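# Place three loose gears on furnace tray, small end up

## Task

Put each of the three loose gears into an unoccupied spot on the furnace tray with its smaller end facing upward, then release them so no gripper is still holding anything.

## Robot and tools

Robot: two arms, left_arm and right_arm, each ending in a parallel two-finger gripper with a wrist camera. The left arm's base sits at (+0.043, +0.307, 0) m and the right arm's at (+0.046, -0.240, 0) m in the scene frame. The names are just labels, not image sides. Joint ranges (rad), base to gripper: waist -2.880 to 2.880, shoulder 0.000 to 3.142, elbow 0.000 to 3.019, wrist pitch -1.693 to 1.571, wrist yaw -1.571 to 1.571, wrist roll -2.094 to 2.094. An elbow cannot quite straighten fully.

Frames: the scene frame has its origin on the tabletop midway between the arms, +z up, +x outward across the table, left_arm on the +y side. Each gripper also has its own axes: fingers extend along its +z and close along its y. The reported hand point lies between the finger pads, roughly 1 cm short of the tips.

execute_actions takes "actions", a list holding one item or nothing, plus optional "pictures" (boolean, images are included by default). An empty list only reports the state. An action is {"rows": [...], "steps": n}: up to 15 rows, n from 1 to 15 (default 15), each step 1/30 s; a row is used for one step and the final row repeats if rows run out. A wait is {"steps": n} with n up to 300, counted from the previous result, so time spent replying is included. A refused call moves nothing.

A row is one list of 14 numbers, each in [-1, 1], covering both arms even if one stays still: dx, dy, dz, rx, ry, rz, opening for left_arm, then the same seven for right_arm. The first six of each arm are an offset, not a pose: expressed in that gripper's own axes, measured from its pose in the most recent result that showed it (before any result in the scene, or for later calls within one reply, from where the arm is when the action begins). Every row is measured from that same reference, not from the row before. 1.0 equals 0.6 m for dx, dy, dz and 180 degrees for rx, ry, rz, which together form one rotation vector. Opening is absolute: +1 is fully open (0.094 m), -1 closed.

move takes "target", one 14-number row laid out and referenced exactly as above, and optional "speed", the path's top speed in m/s from 0.002 to 0.5 (default 0.25; rotation capped at twice that in rad/s). Both grippers travel straight lines that finish together, lasting 0.5 to 10 s; longer paths get cut off at 10 s. Openings are applied at the start. Paths ignore obstacles and the other arm. Grippers lag, drift and may exceed the speed, especially near full reach. Faster contact strikes harder, and aiming deeper past a contact presses harder. Its result adds a "move:" line telling how it ended (done, off_target, moving, held, fault) and which limits acted, plus each gripper's distance to its target. If only one arm is named, the other finished fine. held means a check stopped that arm's final step; limits=paced means the sent pose got clipped; limits=held means some steps were blocked en route, after which the arm may surge well above the speed.

wait takes "seconds" (0 to 10) and sends nothing new. zoom_image takes "camera" (cam_high, cam_low, cam_left_wrist, cam_right_wrist, each 504x504) and "region" [x0, y0, x1, y1] in pixels from the top-left, at most 504 by 504. read_manual returns licence texts only. finished_scene takes "scene", the number of the current scene, and ends it permanently; the result reports success and gives the next task if any.

Control behaviour: each step, the commanded pose is clipped to within 70 mm and 16 degrees of the measured pose, then reached by damped inverse kinematics, position taking priority over orientation. After an action the arm continues only to its last clipped pose, so long reaches need several calls; check the result and send the remainder. Arms tend to settle a centimetre or more low, and zero offsets let them keep sinking. To hold an arm still, send the offset back to its desired pose in a reply's first call and zeros in later calls, aiming higher if it still sags. Zeros are not a pause: they pull the arm back to the reference pose. The simulation keeps running while you reply.

Results: a state line "left_arm: …" | "right_arm: …" gives each gripper's position (m) and quat_wxyz in the scene frame; it can be slightly wrong at long reach. "Hand target" shows where the controller is currently driving each gripper. "pose unreachable" means the clearance check altered or blocked that arm's command; HELD marks steps where your row was not fully sent. grip_measured gives finger opening on the command scale (the last Joint positions value is in metres), with a fixed error up to about 1 mm. To grip, command about 0.03 below grip_measured; less gives a lighter hold. Pads push about 50 to 62 N, weaker on very thin parts, with a brief spike at first contact. Joint torques are noisy with fixed offsets; friction can fake or hide loads. MOTOR HOT appears from 85 °C; at 100 °C an OVER-TEMPERATURE FAULT makes that arm drop until cooled. FAULT lines can cut short moves or waits.

Avoid: knocking or placing anything off the table (that fails the job), arms colliding or pressing on each other, dropping gears, slamming, hard pushes, and long heavy holds that overheat motors. Occasional disturbances may tug a held gear or nudge loose objects, so grip firmly and confirm placement before releasing and finishing.

Each tool is called as name(argument=value, ...) on one line, values as JSON.

## Session

execute_actions(actions=[])

Scene clock: 0.00 s of 6000.00 s.
left_arm: end_effector_position=(+0.1538, +0.7039, +0.2368) grip_measured=+1.000 end_effector_quat_wxyz=(+0.709, -0.328, +0.614, -0.113) | right_arm: end_effector_position=(+0.3922, +0.0080, +0.2696) grip_measured=+1.000 end_effector_quat_wxyz=(+0.004, -0.578, +0.815, -0.032)
Joint positions: left_arm=[ 1.552  1.416  0.529  1.058  1.389 -0.816  0.094] | right_arm=[ 0.757  1.447  1.448 -1.567  0.063 -0.585  0.094]
Joint velocities: left_arm=[-0.005 -0.005 -0.007  0.002 -0.007 -0.037  0.   ] | right_arm=[-0.015 -0.005 -0.007  0.012 -0.066 -0.022  0.   ]
Joint torques (N m, as the arm reports them, + toward a larger angle): no reading
Motor temperatures (°C, as the motors report them): left_arm=[29 31 26 28 29 30] | right_arm=[27 29 27 30 29 26]
Hand target (left_arm): +0.153, +0.709, +0.245; +0.712, -0.319, +0.617, -0.105
Hand target (right_arm): +0.398, +0.012, +0.285; +0.023, -0.578, +0.815, -0.031

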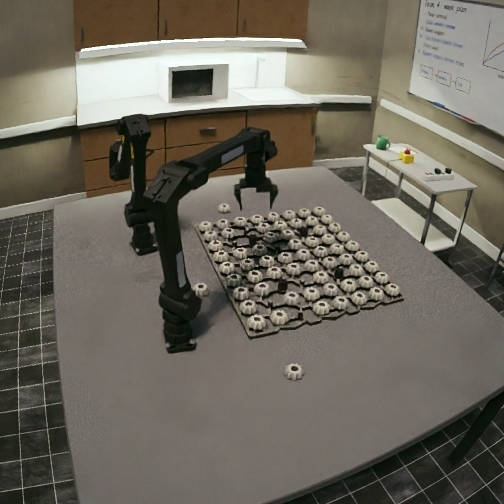

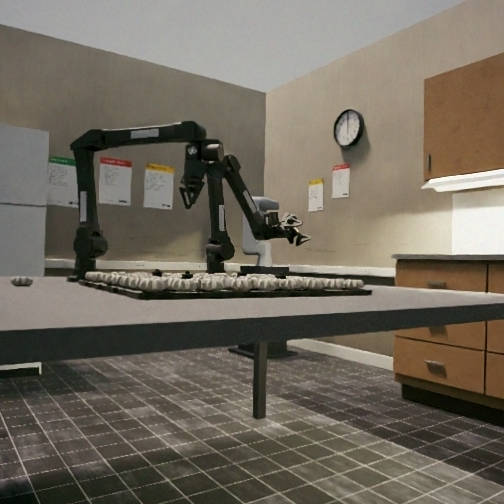

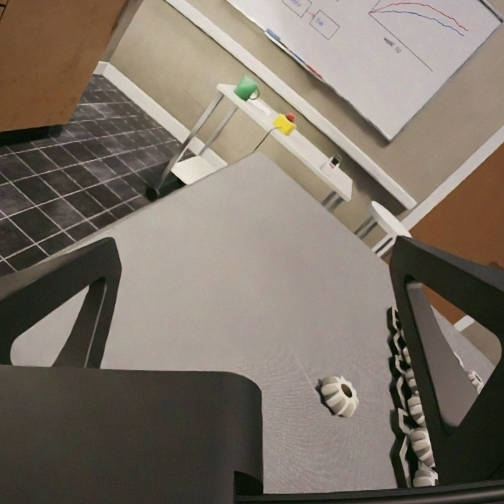

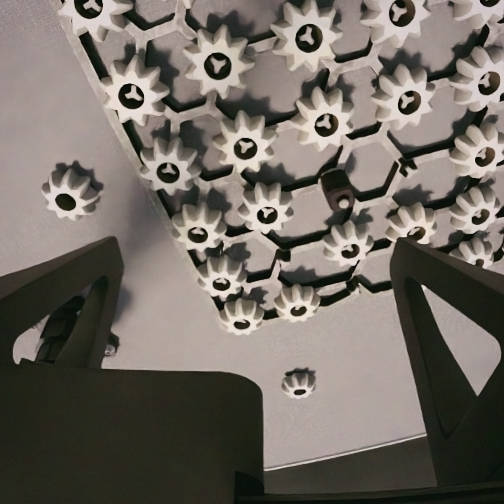

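zoom_image(camera="cam_high", region=[170, 190, 420, 400])

zoom_image(camera="cam_low", region=[0, 250, 200, 310])

zoom_image(camera="cam_right_wrist", region=[0, 0, 504, 504])

Region (170, 190, 420, 400) of cam_high's 504x504 image, scaled by 2.016, with more detail than that image has; it fills the top 423 rows of this view, and the rest is white.

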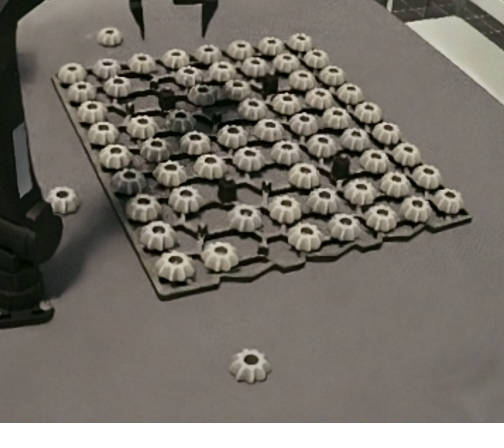

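Region (0, 250, 200, 310) of cam_low's 504x504 image, scaled by 2.520, with more detail than that image has; it fills the top 151 rows of this view, and the rest is white.

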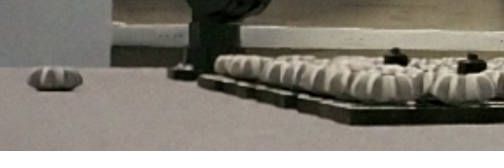

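Region (0, 0, 504, 504) of cam_right_wrist's 504x504 image, scaled by 1.000.

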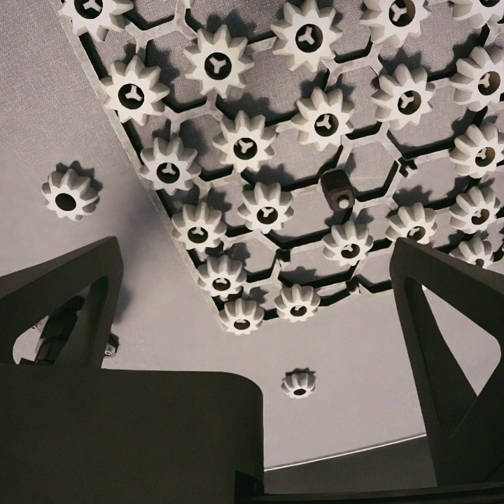

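move(target=[0.400,-0.355,0.320,-0.083,0.520,0.241,1, 0.708,-0.111,0.2,0,0,0.392,1], speed=0.25)

Scene clock: 30.13 s of 6000.00 s.
left_arm: end_effector_position=(+0.4218, +0.4651, +0.1645) grip_measured=+1.000 end_effector_quat_wxyz=(-0.014, +0.005, +1.000, -0.014) | right_arm: end_effector_position=(+0.3189, -0.4218, +0.1714) grip_measured=+1.000 end_effector_quat_wxyz=(+0.021, +0.003, +1.000, -0.021)
Joint positions: left_arm=[ 0.232  1.471  1.195 -1.332  0.015  0.414  0.094] | right_arm=[-0.472  1.185  0.947 -1.275  0.011 -0.575  0.094]
Joint velocities: left_arm=[-0.034 -0.005 -0.007 -0.012 -0.022  0.022  0.   ] | right_arm=[-0.005 -0.015 -0.027 -0.012 -0.037  0.007  0.   ]
Joint torques (N m, as the arm reports them, + toward a larger angle): left_arm=[  0.62 -10.44  11.51  -0.33  -0.04  -0.09] | right_arm=[ 0.76 -5.29  7.61  1.25 -0.06  0.  ]
Motor temperatures (°C, as the motors report them): left_arm=[29 31 29 28 29 30] | right_arm=[27 30 30 30 29 26]
Hand target (left_arm): +0.437, +0.473, +0.183; +0.003, -0.001, +1.000, -0.005
Hand target (right_arm): +0.323, -0.425, +0.172; +0.029, -0.001, +0.999, -0.024
Off the commanded pose (left_arm): 0.024 m, 2 deg.
Off the commanded pose (right_arm): 0.005 m, 1 deg.
After step 90, 23.07 s passed at rest.
move: off_target (left_arm)

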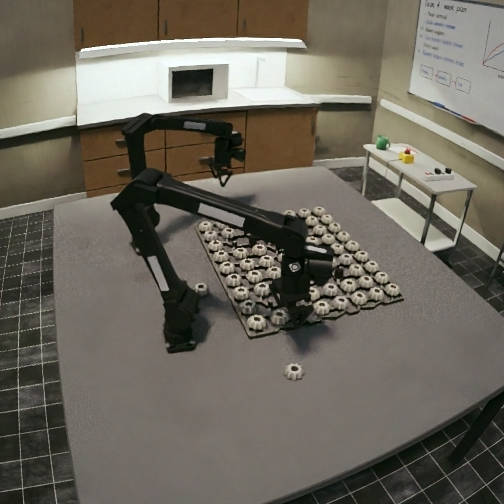

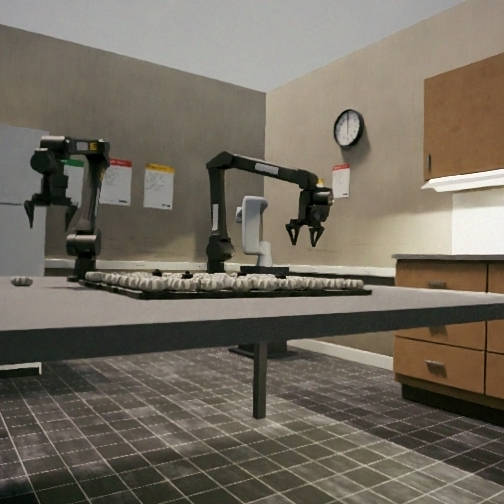

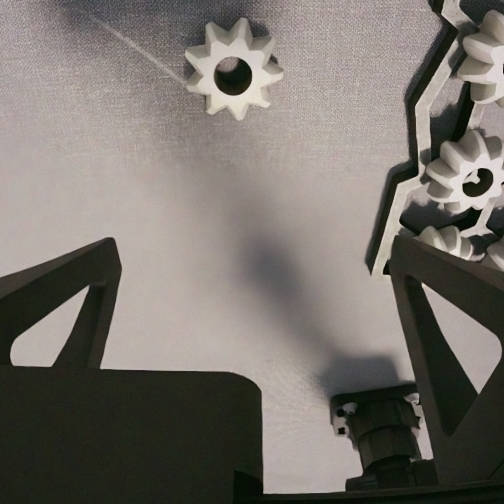

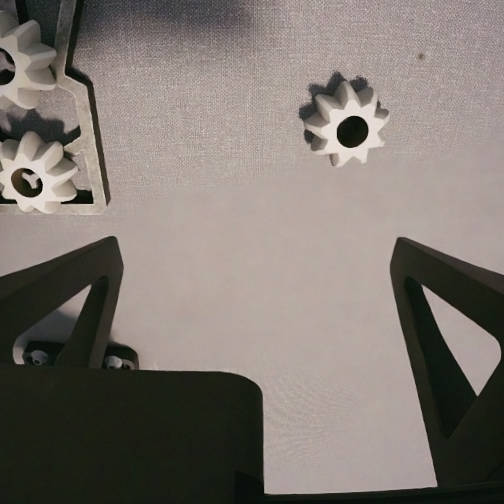

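move(target=[-0.083,0.03,0.1,0,0,0,1, 0,-0.113,0.142,0,0,0,1], speed=0.15)

Scene clock: 37.07 s of 6000.00 s.
left_arm: end_effector_position=(+0.4498, +0.4771, +0.0934) grip_measured=+1.000 end_effector_quat_wxyz=(-0.035, +0.004, +0.999, -0.023) | right_arm: end_effector_position=(+0.3201, -0.4911, +0.0906) grip_measured=+1.000 end_effector_quat_wxyz=(+0.016, +0.007, +1.000, -0.018)
Joint positions: left_arm=[ 0.232  1.642  1.195 -1.207  0.015  0.413  0.094] | right_arm=[-0.63   1.395  0.907 -1.035  0.005 -0.724  0.094]
Joint velocities: left_arm=[-0.005 -0.005  0.017 -0.017 -0.037  0.081  0.   ] | right_arm=[-0.005  0.005 -0.007  0.002  0.037 -0.125  0.   ]
Joint torques (N m, as the arm reports them, + toward a larger angle): left_arm=[ -0.16 -12.48   9.88   0.55   0.07  -0.07] | right_arm=[ 0.31 -7.2   6.09  1.25 -0.09 -0.01]
Motor temperatures (°C, as the motors report them): left_arm=[29 31 31 28 29 30] | right_arm=[27 30 30 30 29 26]
Hand target (left_arm): +0.469, +0.482, +0.104; -0.014, +0.005, +1.000, -0.014
Hand target (right_arm): +0.321, -0.494, +0.090; +0.022, +0.003, +1.000, -0.021
Off the commanded pose (left_arm): 0.023 m, 3 deg.
Off the commanded pose (right_arm): 0.003 m, 1 deg.
After step 90, 2.80 s passed at rest.
move: off_target (left_arm)

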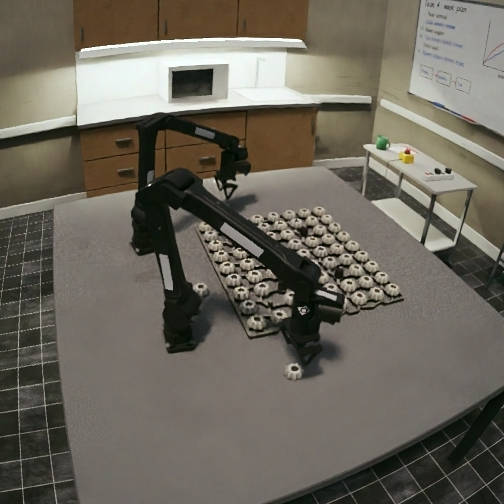

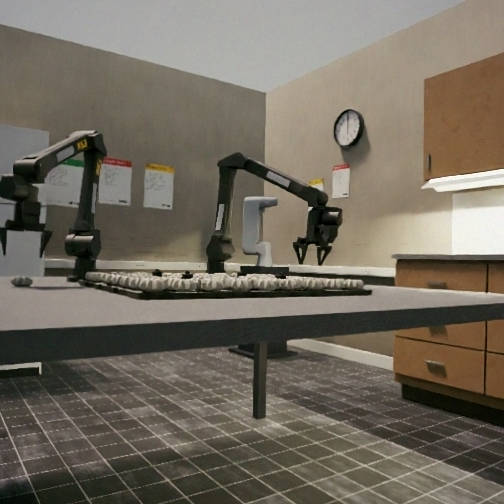

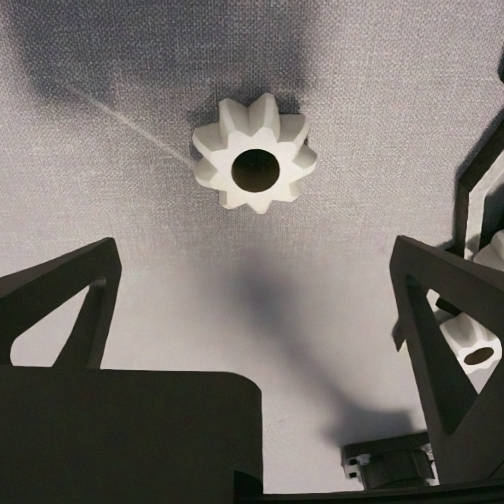

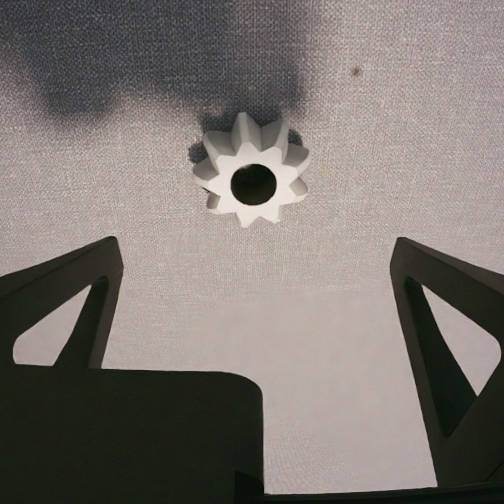

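move(target=[-0.03,0.002,0.055,-0.02,-0.035,0,1, 0,0,0.125,0,0,0,1], speed=0.08)

Scene clock: 47.47 s of 6000.00 s.
left_arm: end_effector_position=(+0.4636, +0.4797, +0.0626) grip_measured=+1.000 end_effector_quat_wxyz=(+0.018, +0.005, +1.000, +0.006) | right_arm: end_effector_position=(+0.3202, -0.4912, +0.0175) grip_measured=+1.000 end_effector_quat_wxyz=(+0.012, +0.006, +1.000, -0.014)
Joint positions: left_arm=[ 0.221  1.642  1.106 -0.997  0.003  0.403  0.094] | right_arm=[-0.63   1.526  0.817 -0.825  0.005 -0.727  0.094]
Joint velocities: left_arm=[ 0.005 -0.015  0.007 -0.002  0.037 -0.022  0.   ] | right_arm=[-0.015 -0.005  0.002 -0.007  0.022  0.051  0.   ]
Joint torques (N m, as the arm reports them, + toward a larger angle): left_arm=[ -0.24 -12.66   6.64   0.84  -0.04  -0.1 ] | right_arm=[ 0.43 -8.23  5.63  1.26  0.05  0.1 ]
Motor temperatures (°C, as the motors report them): left_arm=[29 32 31 28 29 30] | right_arm=[27 30 30 30 29 26]
Hand target (left_arm): +0.465, +0.477, +0.059; +0.020, +0.005, +1.000, +0.008
Hand target (right_arm): +0.321, -0.494, +0.016; +0.016, +0.007, +1.000, -0.018
Off the commanded pose (left_arm): 0.005 m, 0 deg.
Off the commanded pose (right_arm): 0.004 m, 1 deg.
After step 90, 6.10 s passed at rest.
move: done

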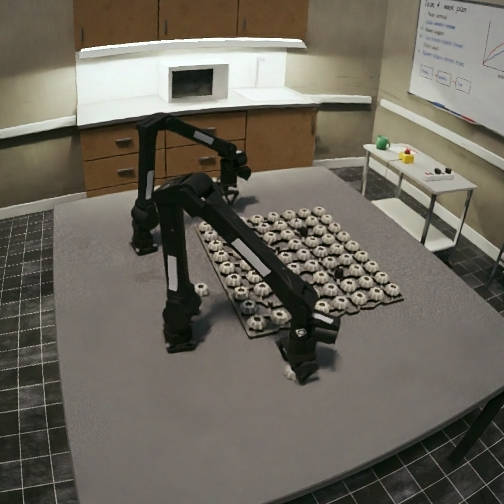

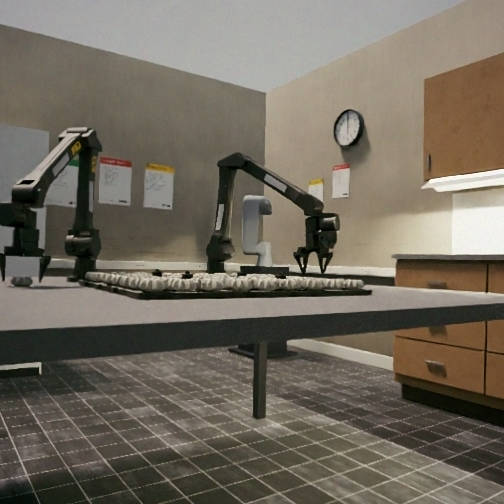

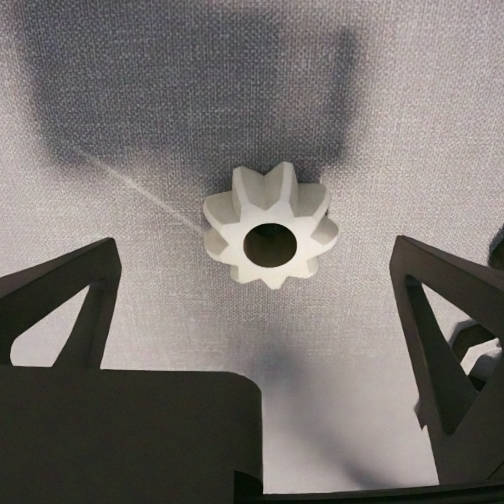

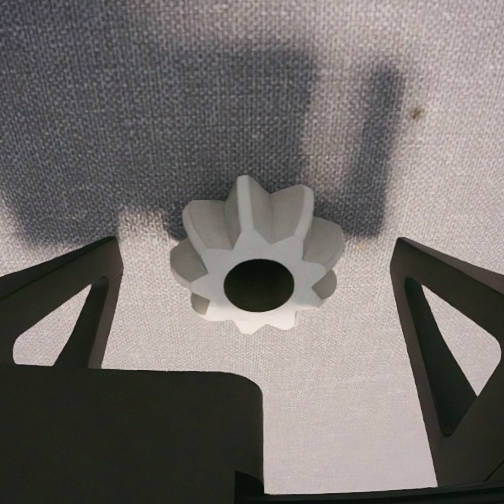

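zoom_image(camera="cam_low", region=[0, 230, 100, 300])

Region (0, 230, 100, 300) of cam_low's 504x504 image, scaled by 5.040, with more detail than that image has; it fills the top 353 rows of this view, and the rest is white.

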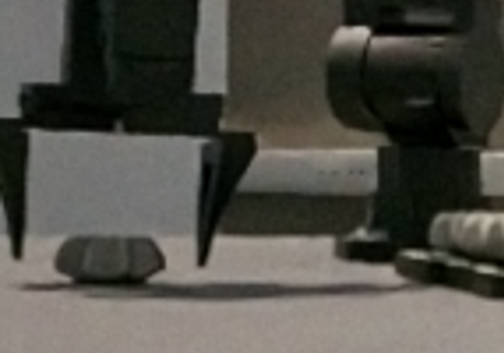

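move(target=[0.028,-0.01,0.072,0,0.008,0,1, 0,0,0.011,0,0,0,1], speed=0.06)

move(target=[0,0,0,0,0,0,1, 0,0,0,0,0,0,0.15], speed=0.06)

Scene clock: 57.33 s of 6000.00 s.
left_arm: end_effector_position=(+0.4483, +0.4745, +0.0258) grip_measured=+1.000 end_effector_quat_wxyz=(+0.008, +0.005, +1.000, +0.005) | right_arm: end_effector_position=(+0.3204, -0.4914, +0.0157) grip_measured=+1.000 end_effector_quat_wxyz=(+0.011, +0.006, +1.000, -0.014)
Joint positions: left_arm=[ 0.221  1.672  1.03  -0.91  -0.003  0.403  0.094] | right_arm=[-0.63   1.531  0.817 -0.821  0.005 -0.727  0.094]
Joint velocities: left_arm=[-0.005 -0.015 -0.012  0.002 -0.037 -0.022  0.   ] | right_arm=[-0.005 -0.005 -0.007  0.012  0.037 -0.037  0.   ]
Joint torques (N m, as the arm reports them, + toward a larger angle): left_arm=[  0.37 -11.32   6.07   0.83  -0.06  -0.03] | right_arm=[ 0.08 -7.85  5.21  1.14  0.07  0.09]
Motor temperatures (°C, as the motors report them): left_arm=[29 32 30 28 29 30] | right_arm=[27 30 29 30 29 26]
Hand target (left_arm): +0.448, +0.475, +0.019; +0.006, +0.005, +1.000, +0.006
Hand target (right_arm): +0.320, -0.491, +0.011; +0.012, +0.006, +1.000, -0.014
Off the commanded pose (left_arm): 0.007 m, 0 deg.
Off the commanded pose (right_arm): 0.005 m, 0 deg.
After step 90, 5.73 s passed at rest.
move: done

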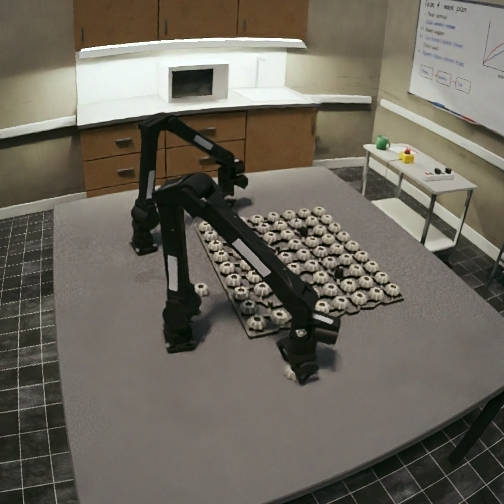

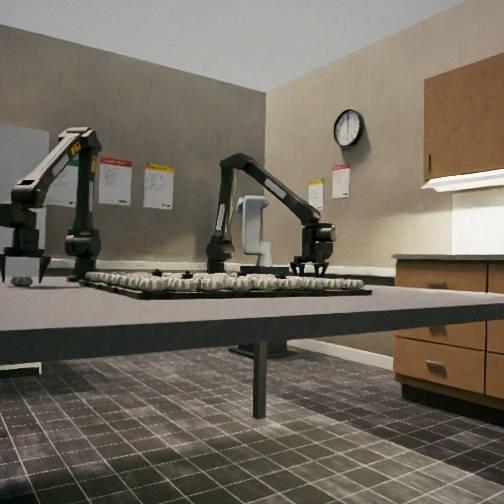

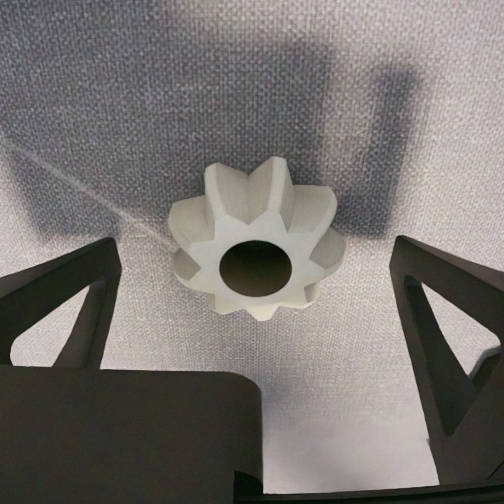

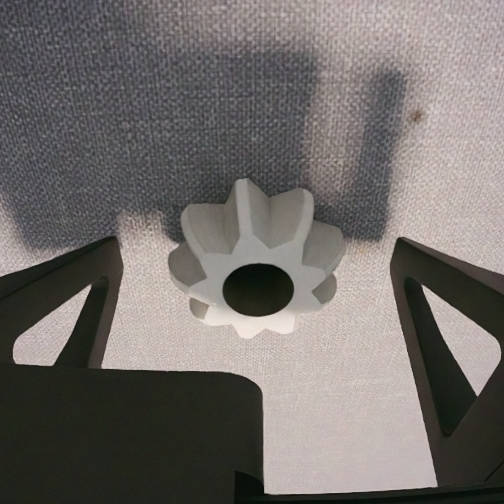

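Scene clock: 57.83 s of 6000.00 s.
left_arm: end_effector_position=(+0.4483, +0.4745, +0.0258) grip_measured=+1.000 end_effector_quat_wxyz=(+0.008, +0.005, +1.000, +0.005) | right_arm: end_effector_position=(+0.3205, -0.4913, +0.0157) grip_measured=+0.191 end_effector_quat_wxyz=(+0.012, +0.006, +1.000, -0.013)
Joint positions: left_arm=[ 0.221  1.672  1.03  -0.91  -0.003  0.403  0.094] | right_arm=[-0.63   1.531  0.817 -0.821  0.005 -0.727  0.056]
Joint velocities: left_arm=[-0.015 -0.005  0.007  0.002  0.022 -0.095  0.   ] | right_arm=[-0.015  0.005  0.017 -0.002 -0.022  0.095 -0.   ]
Joint torques (N m, as the arm reports them, + toward a larger angle): left_arm=[  0.44 -12.59   6.4    0.28   0.04  -0.02] | right_arm=[ 0.76 -7.86  5.7   0.6   0.07  0.09]
Motor temperatures (°C, as the motors report them): left_arm=[29 32 30 28 29 30] | right_arm=[27 30 29 30 29 26]
Hand target (left_arm): +0.448, +0.475, +0.026; +0.008, +0.005, +1.000, +0.005
Hand target (right_arm): +0.320, -0.491, +0.016; +0.011, +0.006, +1.000, -0.014
Off the commanded pose (left_arm): 0.000 m, 0 deg.
Off the commanded pose (right_arm): 0.000 m, 0 deg.
move: done

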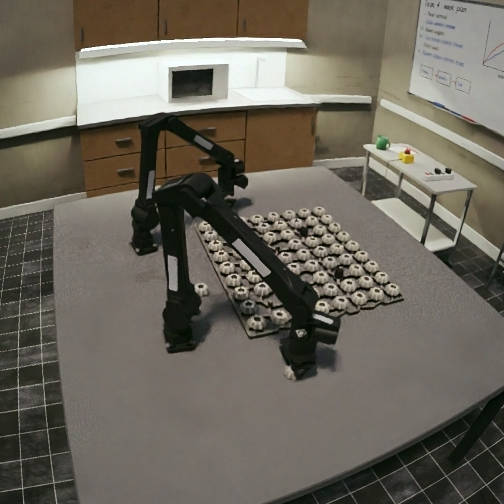

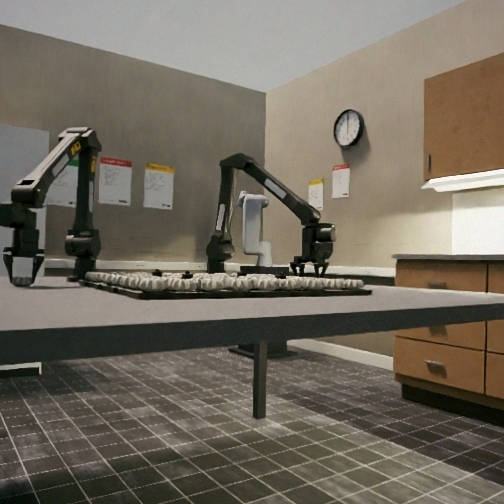

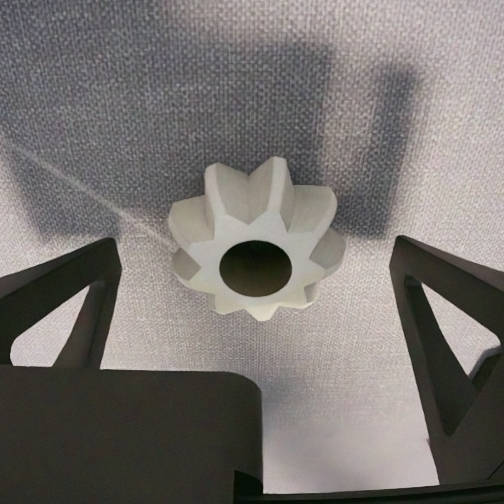

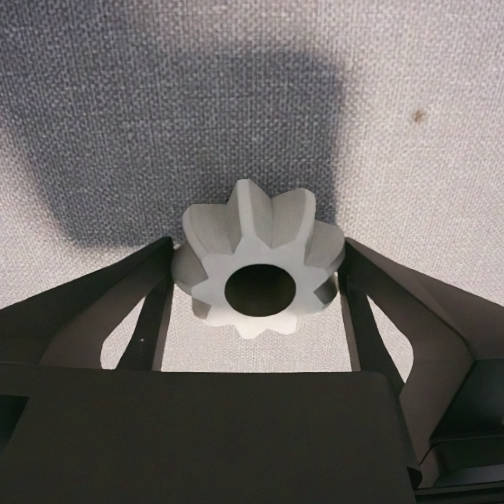

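move(target=[-0.012,0,0.022,0,0,0,1, 0,0,-0.15,0,0,0,0.15], speed=0.08)

zoom_image(camera="cam_low", region=[0, 200, 120, 300])

Scene clock: 63.67 s of 6000.00 s.
left_arm: end_effector_position=(+0.4497, +0.4752, +0.0179) grip_measured=+1.000 end_effector_quat_wxyz=(+0.006, +0.005, +1.000, +0.004) | right_arm: end_effector_position=(+0.2980, -0.4709, +0.0749) grip_measured=+0.191 end_effector_quat_wxyz=(-0.017, +0.005, +1.000, +0.012)
Joint positions: left_arm=[ 0.221  1.691  1.03  -0.895 -0.003  0.403  0.094] | right_arm=[-0.63   1.396  0.861 -1.077  0.005 -0.727  0.056]
Joint velocities: left_arm=[ 0.005 -0.005  0.007 -0.002  0.037  0.007  0.   ] | right_arm=[-0.015 -0.015  0.012 -0.017 -0.066  0.081 -0.001]
Joint torques (N m, as the arm reports them, + toward a larger angle): left_arm=[ -0.03 -11.66   7.08   0.77   0.04  -0.08] | right_arm=[ 0.93 -9.39 10.7  -0.14  0.04  0.15]
Motor temperatures (°C, as the motors report them): left_arm=[29 32 30 28 29 30] | right_arm=[27 30 30 30 29 26]
Hand target (left_arm): +0.455, +0.475, +0.013; +0.008, +0.005, +1.000, +0.005
Hand target (right_arm): +0.319, -0.488, +0.106; +0.012, +0.006, +1.000, -0.014
Off the commanded pose (left_arm): 0.008 m, 0 deg.
Off the commanded pose (right_arm): 0.041 m, 4 deg.
After step 90, 1.33 s passed at rest.
move: off_target (right_arm)

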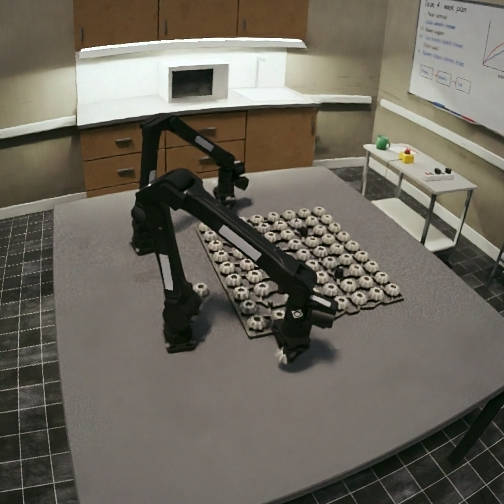

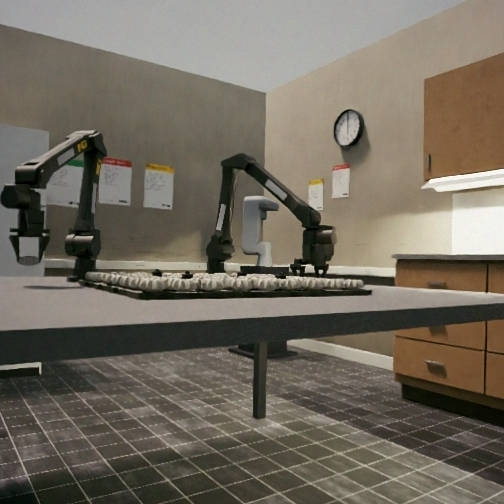

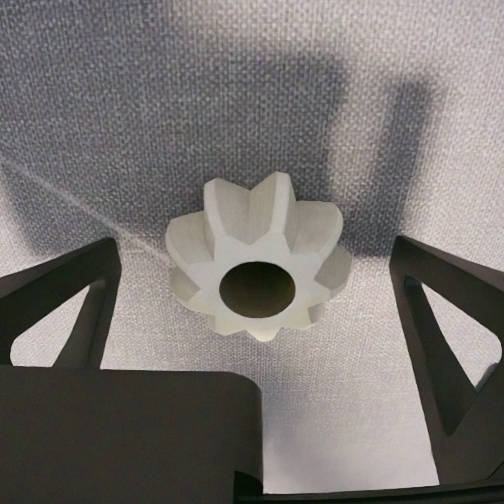

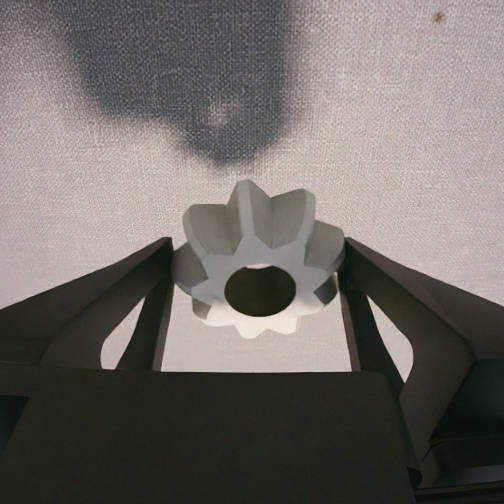

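Region (0, 200, 120, 300) of cam_low's 504x504 image, scaled by 4.200, with more detail than that image has.

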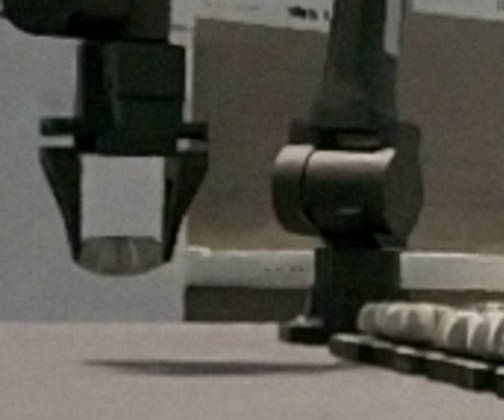

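move(target=[0,0,0,0,0,0,0.15, -0.253,0.368,-0.192,0.016,-0.0185,0,0.15], speed=0.2)

Scene clock: 74.63 s of 6000.00 s.
left_arm: end_effector_position=(+0.4497, +0.4751, +0.0179) grip_measured=+0.186 end_effector_quat_wxyz=(+0.006, +0.005, +1.000, +0.004) | right_arm: end_effector_position=(+0.4317, -0.2498, +0.1563) grip_measured=+0.191 end_effector_quat_wxyz=(-0.025, -0.003, +1.000, -0.008)
Joint positions: left_arm=[ 0.221  1.691  1.03  -0.895 -0.003  0.403  0.056] | right_arm=[ 0.092  1.422  1.121 -1.319  0.018 -0.022  0.056]
Joint velocities: left_arm=[-0.005 -0.005 -0.012  0.002 -0.007 -0.007 -0.001] | right_arm=[-0.005 -0.005 -0.007 -0.002 -0.022  0.066 -0.001]
Joint torques (N m, as the arm reports them, + toward a larger angle): left_arm=[  0.4  -12.75   6.39   0.27   0.03  -0.02] | right_arm=[ 0.86 -8.15 11.9   0.    0.29  0.27]
Motor temperatures (°C, as the motors report them): left_arm=[29 32 30 28 29 30] | right_arm=[27 30 31 30 29 26]
Hand target (left_arm): +0.450, +0.475, +0.018; +0.006, +0.005, +1.000, +0.004
Hand target (right_arm): +0.454, -0.251, +0.186; +0.008, +0.005, +1.000, -0.010
Off the commanded pose (left_arm): 0.000 m, 0 deg.
Off the commanded pose (right_arm): 0.042 m, 4 deg.
After step 90, 5.97 s passed at rest.
move: off_target (right_arm)

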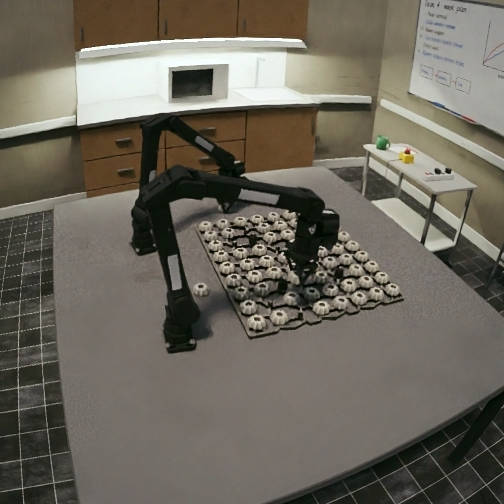

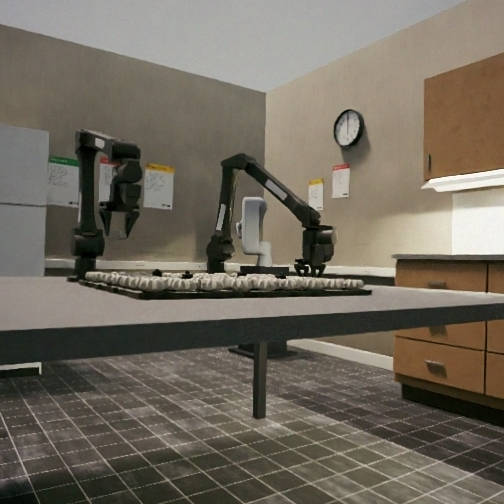

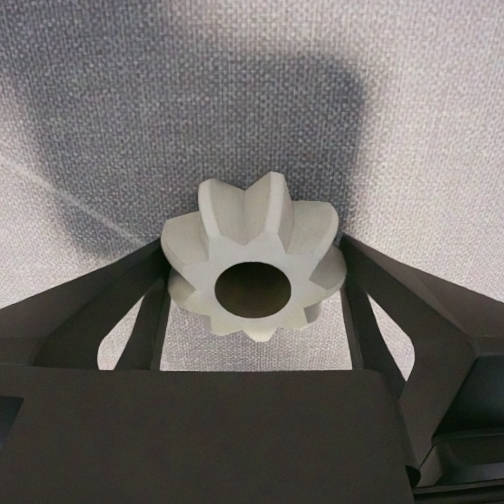

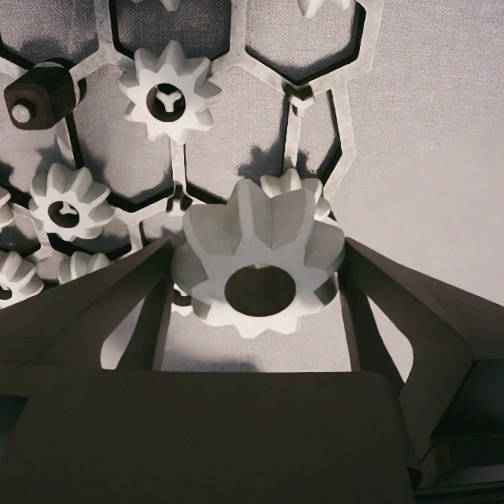

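move(target=[-0.083,-0.242,-0.35,0,0,0,0.15, -0.033,-0.052,0.043,0.003,-0.0236,0,0.15], speed=0.15)

Scene clock: 87.67 s of 6000.00 s.
left_arm: end_effector_position=(+0.4773, +0.3262, +0.1886) grip_measured=+0.186 end_effector_quat_wxyz=(-0.036, +0.011, +0.999, +0.000) | right_arm: end_effector_position=(+0.4450, -0.2773, +0.1273) grip_measured=+0.191 end_effector_quat_wxyz=(+0.001, -0.003, +1.000, -0.010)
Joint positions: left_arm=[-0.128  1.54   1.336 -1.439 -0.004  0.065  0.056] | right_arm=[ 0.025  1.453  1.073 -1.188  0.021 -0.089  0.056]
Joint velocities: left_arm=[ 0.005 -0.005 -0.007 -0.022  0.037 -0.081 -0.001] | right_arm=[-0.005 -0.015  0.002 -0.012  0.051  0.022  0.001]
Joint torques (N m, as the arm reports them, + toward a larger angle): left_arm=[  0.66 -14.58  12.42  -0.39  -0.06  -0.13] | right_arm=[ 0.01 -9.57  7.15  1.18  0.26  0.03]
Motor temperatures (°C, as the motors report them): left_arm=[29 32 30 28 29 30] | right_arm=[27 30 32 30 29 26]
Hand target (left_arm): +0.493, +0.327, +0.225; +0.005, +0.005, +1.000, +0.004
Hand target (right_arm): +0.450, -0.282, +0.131; +0.013, -0.004, +1.000, -0.013
Off the commanded pose (left_arm): 0.043 m, 5 deg.
Off the commanded pose (right_arm): 0.007 m, 1 deg.
After step 90, 7.90 s passed at rest.
move: off_target (left_arm)

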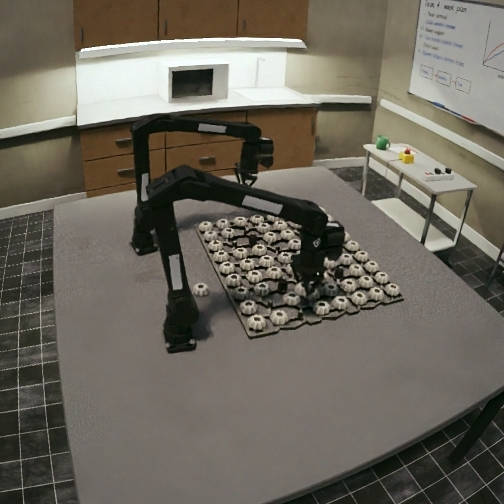

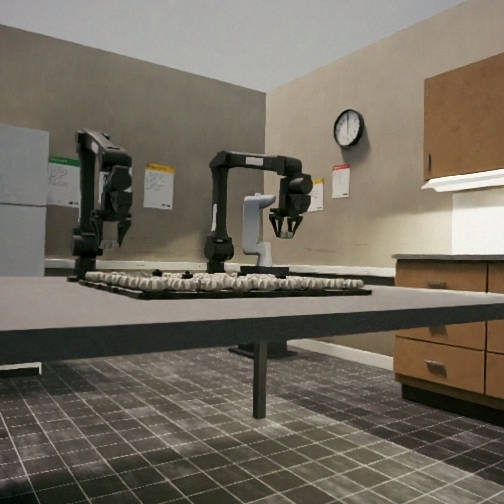

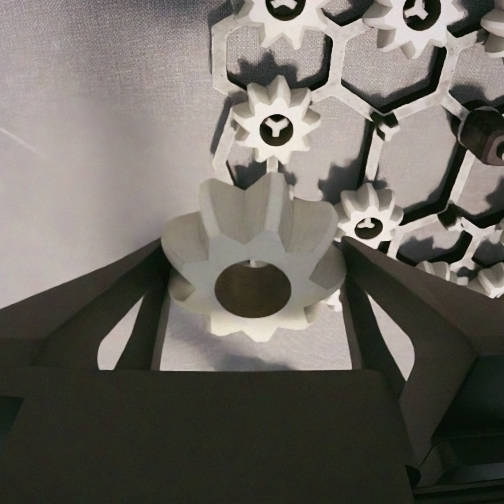

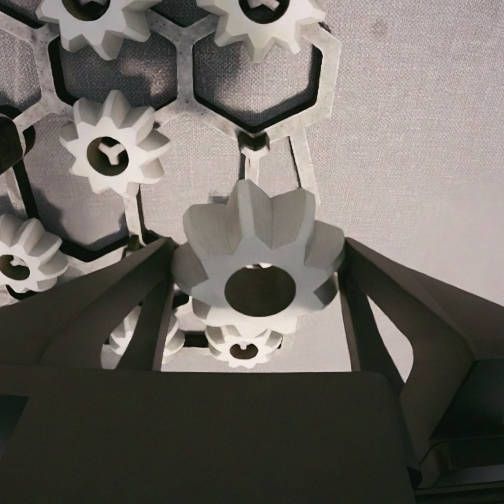

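move(target=[0.023,-0.148,0.098,-0.0025,-0.027,0,0.15, 0,0,0.042,0,-0.012,0,0.15], speed=0.1)

Scene clock: 110.23 s of 6000.00 s.
left_arm: end_effector_position=(+0.4522, +0.2397, +0.1141) grip_measured=+0.186 end_effector_quat_wxyz=(-0.021, +0.018, +1.000, +0.006) | right_arm: end_effector_position=(+0.4384, -0.2765, +0.0989) grip_measured=+0.191 end_effector_quat_wxyz=(+0.007, -0.003, +1.000, -0.010)
Joint positions: left_arm=[-0.336  1.53   1.121 -1.205 -0.006 -0.129  0.056] | right_arm=[ 0.025  1.461  1.    -1.094  0.019 -0.089  0.056]
Joint velocities: left_arm=[-0.005 -0.015  0.007 -0.017  0.007 -0.022  0.   ] | right_arm=[ 0.005 -0.015 -0.002 -0.017 -0.037  0.037 -0.   ]
Joint torques (N m, as the arm reports them, + toward a larger angle): left_arm=[  0.28 -14.5    7.63   0.44  -0.11  -0.15] | right_arm=[ 0.3  -8.92  6.89  0.96  0.03  0.05]
Motor temperatures (°C, as the motors report them): left_arm=[29 33 34 28 29 30] | right_arm=[27 30 31 30 29 26]
Hand target (left_arm): +0.458, +0.239, +0.130; +0.005, +0.011, +1.000, +0.004
Hand target (right_arm): +0.444, -0.278, +0.102; +0.020, -0.003, +1.000, -0.010
Off the commanded pose (left_arm): 0.018 m, 3 deg.
Off the commanded pose (right_arm): 0.007 m, 1 deg.
After step 90, 18.13 s passed at rest.
move: off_target (left_arm)

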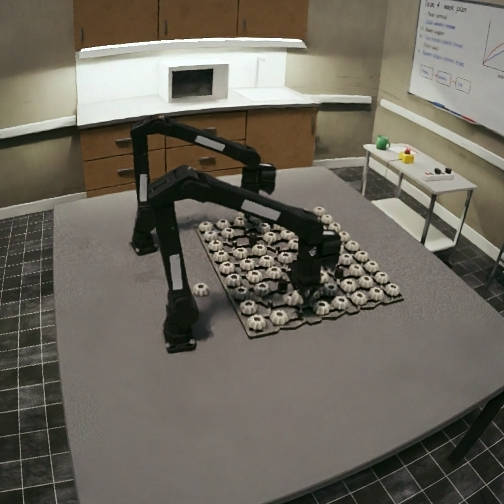

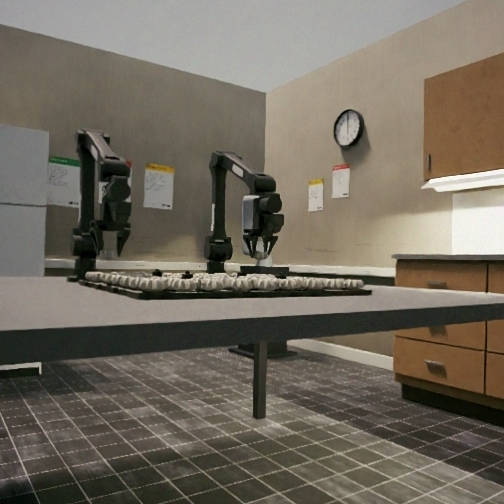

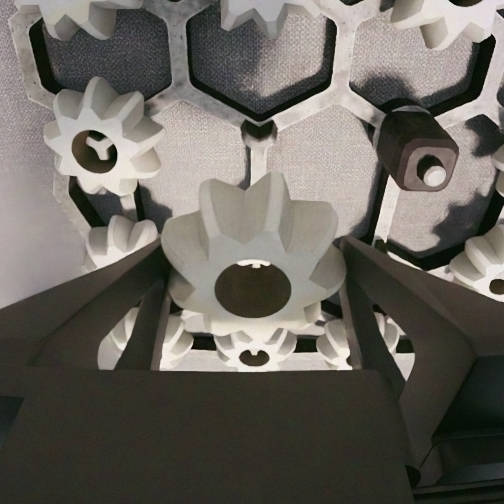

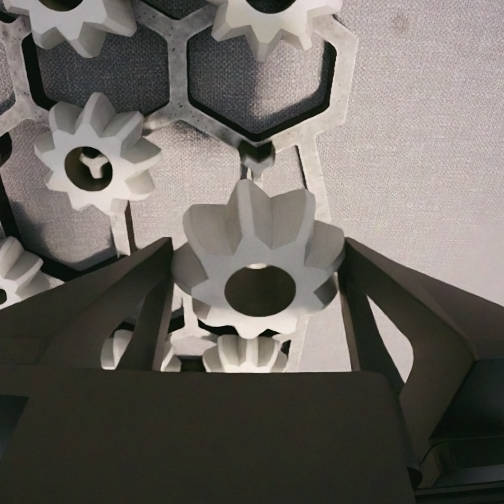

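move(target=[-0.025,-0.005,0.077,0,-0.0236,0,0.15, -0.024,0,0.06,0,-0.0115,0,0.15], speed=0.06)

Scene clock: 118.13 s of 6000.00 s.
left_arm: end_effector_position=(+0.4599, +0.2395, +0.0654) grip_measured=+0.186 end_effector_quat_wxyz=(+0.006, +0.015, +1.000, +0.006) | right_arm: end_effector_position=(+0.4459, -0.2770, +0.0588) grip_measured=+0.191 end_effector_quat_wxyz=(+0.011, -0.003, +1.000, -0.010)
Joint positions: left_arm=[-0.336  1.578  1.034 -1.017 -0.013 -0.133  0.056] | right_arm=[ 0.025  1.531  0.958 -0.974  0.018 -0.089  0.056]
Joint velocities: left_arm=[0.005 0.005 0.007 0.022 0.081 0.022 0.001] | right_arm=[-0.015 -0.024  0.017  0.002 -0.007 -0.022 -0.   ]
Joint torques (N m, as the arm reports them, + toward a larger angle): left_arm=[  0.05 -11.89   7.21   0.74  -0.12  -0.01] | right_arm=[ 0.41 -9.72  6.55  1.17  0.04  0.06]
Motor temperatures (°C, as the motors report them): left_arm=[29 33 33 28 29 30] | right_arm=[27 30 31 30 29 26]
Hand target (left_arm): +0.465, +0.237, +0.067; +0.016, +0.018, +1.000, +0.006
Hand target (right_arm): +0.453, -0.278, +0.063; +0.025, -0.004, +1.000, -0.010
Off the commanded pose (left_arm): 0.006 m, 1 deg.
Off the commanded pose (right_arm): 0.009 m, 2 deg.
After step 90, 3.73 s passed at rest.
move: done

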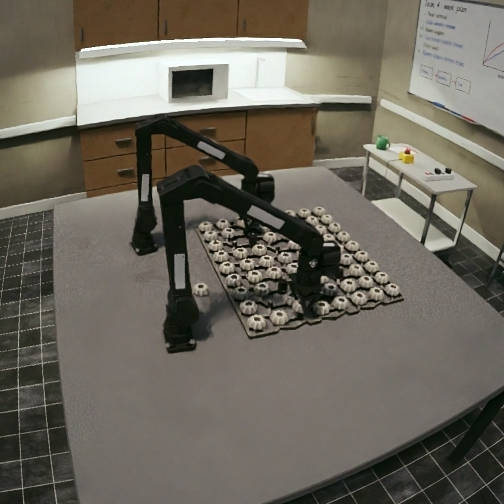

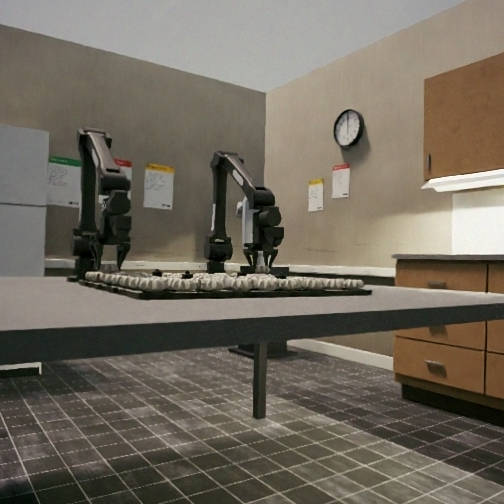

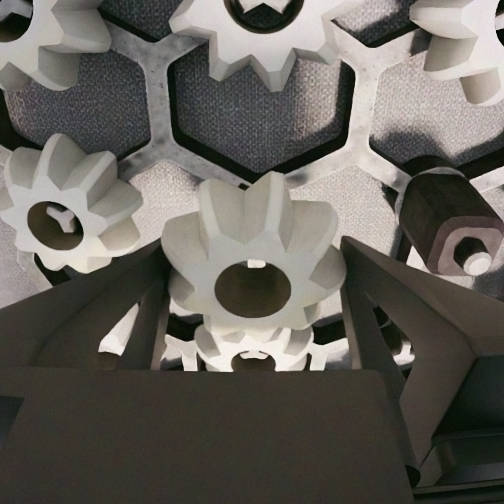

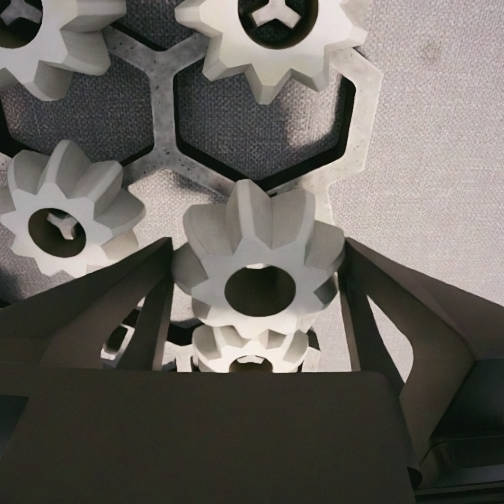

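move(target=[-0.015,-0.010,0.003,0,-0.0064,0,0.15, -0.0167,-0.003,0.0,0,-0.009,0,0.15], speed=0.04)

Scene clock: 125.27 s of 6000.00 s.
left_arm: end_effector_position=(+0.4609, +0.2379, +0.0609) grip_measured=+0.186 end_effector_quat_wxyz=(+0.004, +0.016, +1.000, +0.006) | right_arm: end_effector_position=(+0.4477, -0.2770, +0.0550) grip_measured=+0.191 end_effector_quat_wxyz=(+0.011, -0.003, +1.000, -0.010)
Joint positions: left_arm=[-0.34   1.589  1.034 -1.009 -0.013 -0.135  0.056] | right_arm=[ 0.025  1.541  0.958 -0.964  0.018 -0.089  0.056]
Joint velocities: left_arm=[ 0.005 -0.005 -0.002 -0.007  0.007 -0.037 -0.   ] | right_arm=[-0.005 -0.015 -0.012 -0.012  0.007 -0.051 -0.   ]
Joint torques (N m, as the arm reports them, + toward a larger angle): left_arm=[ -0.29 -11.75   7.62   0.8   -0.1   -0.13] | right_arm=[ 0.2  -9.42  6.81  1.17  0.05  0.04]
Motor temperatures (°C, as the motors report them): left_arm=[29 33 32 28 29 30] | right_arm=[27 30 31 30 29 26]
Hand target (left_arm): +0.469, +0.233, +0.064; +0.016, +0.016, +1.000, +0.005
Hand target (right_arm): +0.456, -0.279, +0.059; +0.025, -0.003, +1.000, -0.010
Off the commanded pose (left_arm): 0.010 m, 1 deg.
Off the commanded pose (right_arm): 0.009 m, 2 deg.
After step 90, 3.40 s passed at rest.
move: done

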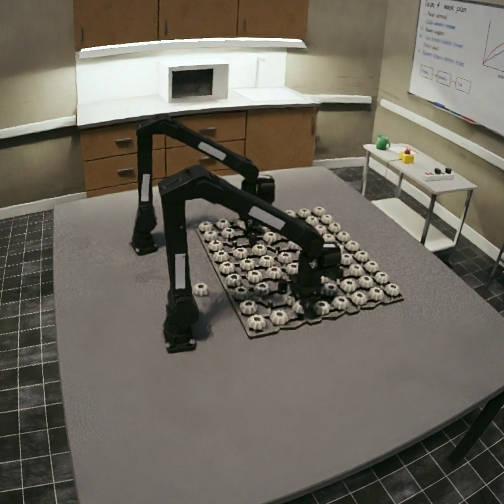

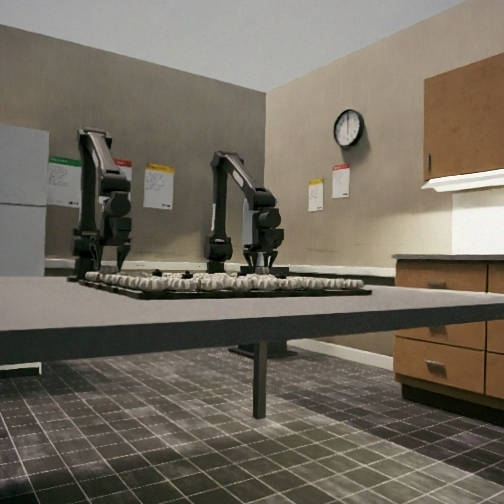

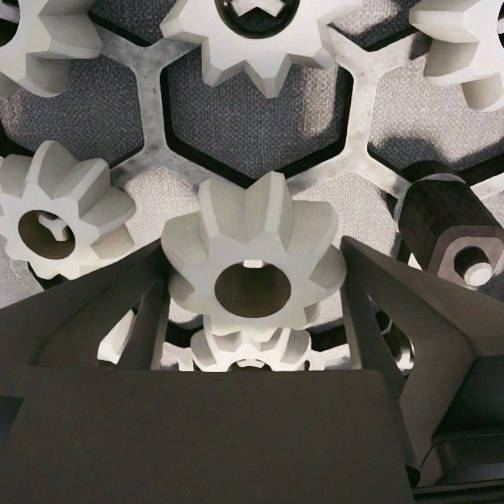

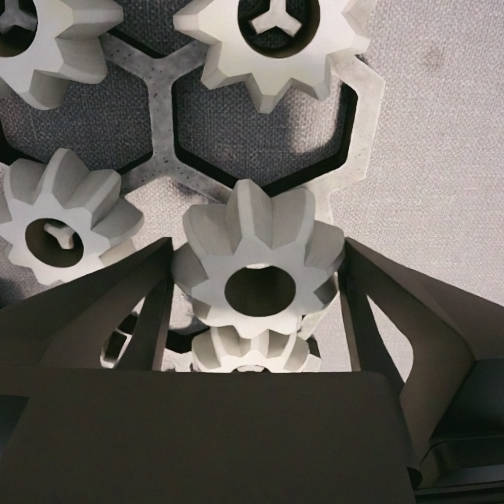

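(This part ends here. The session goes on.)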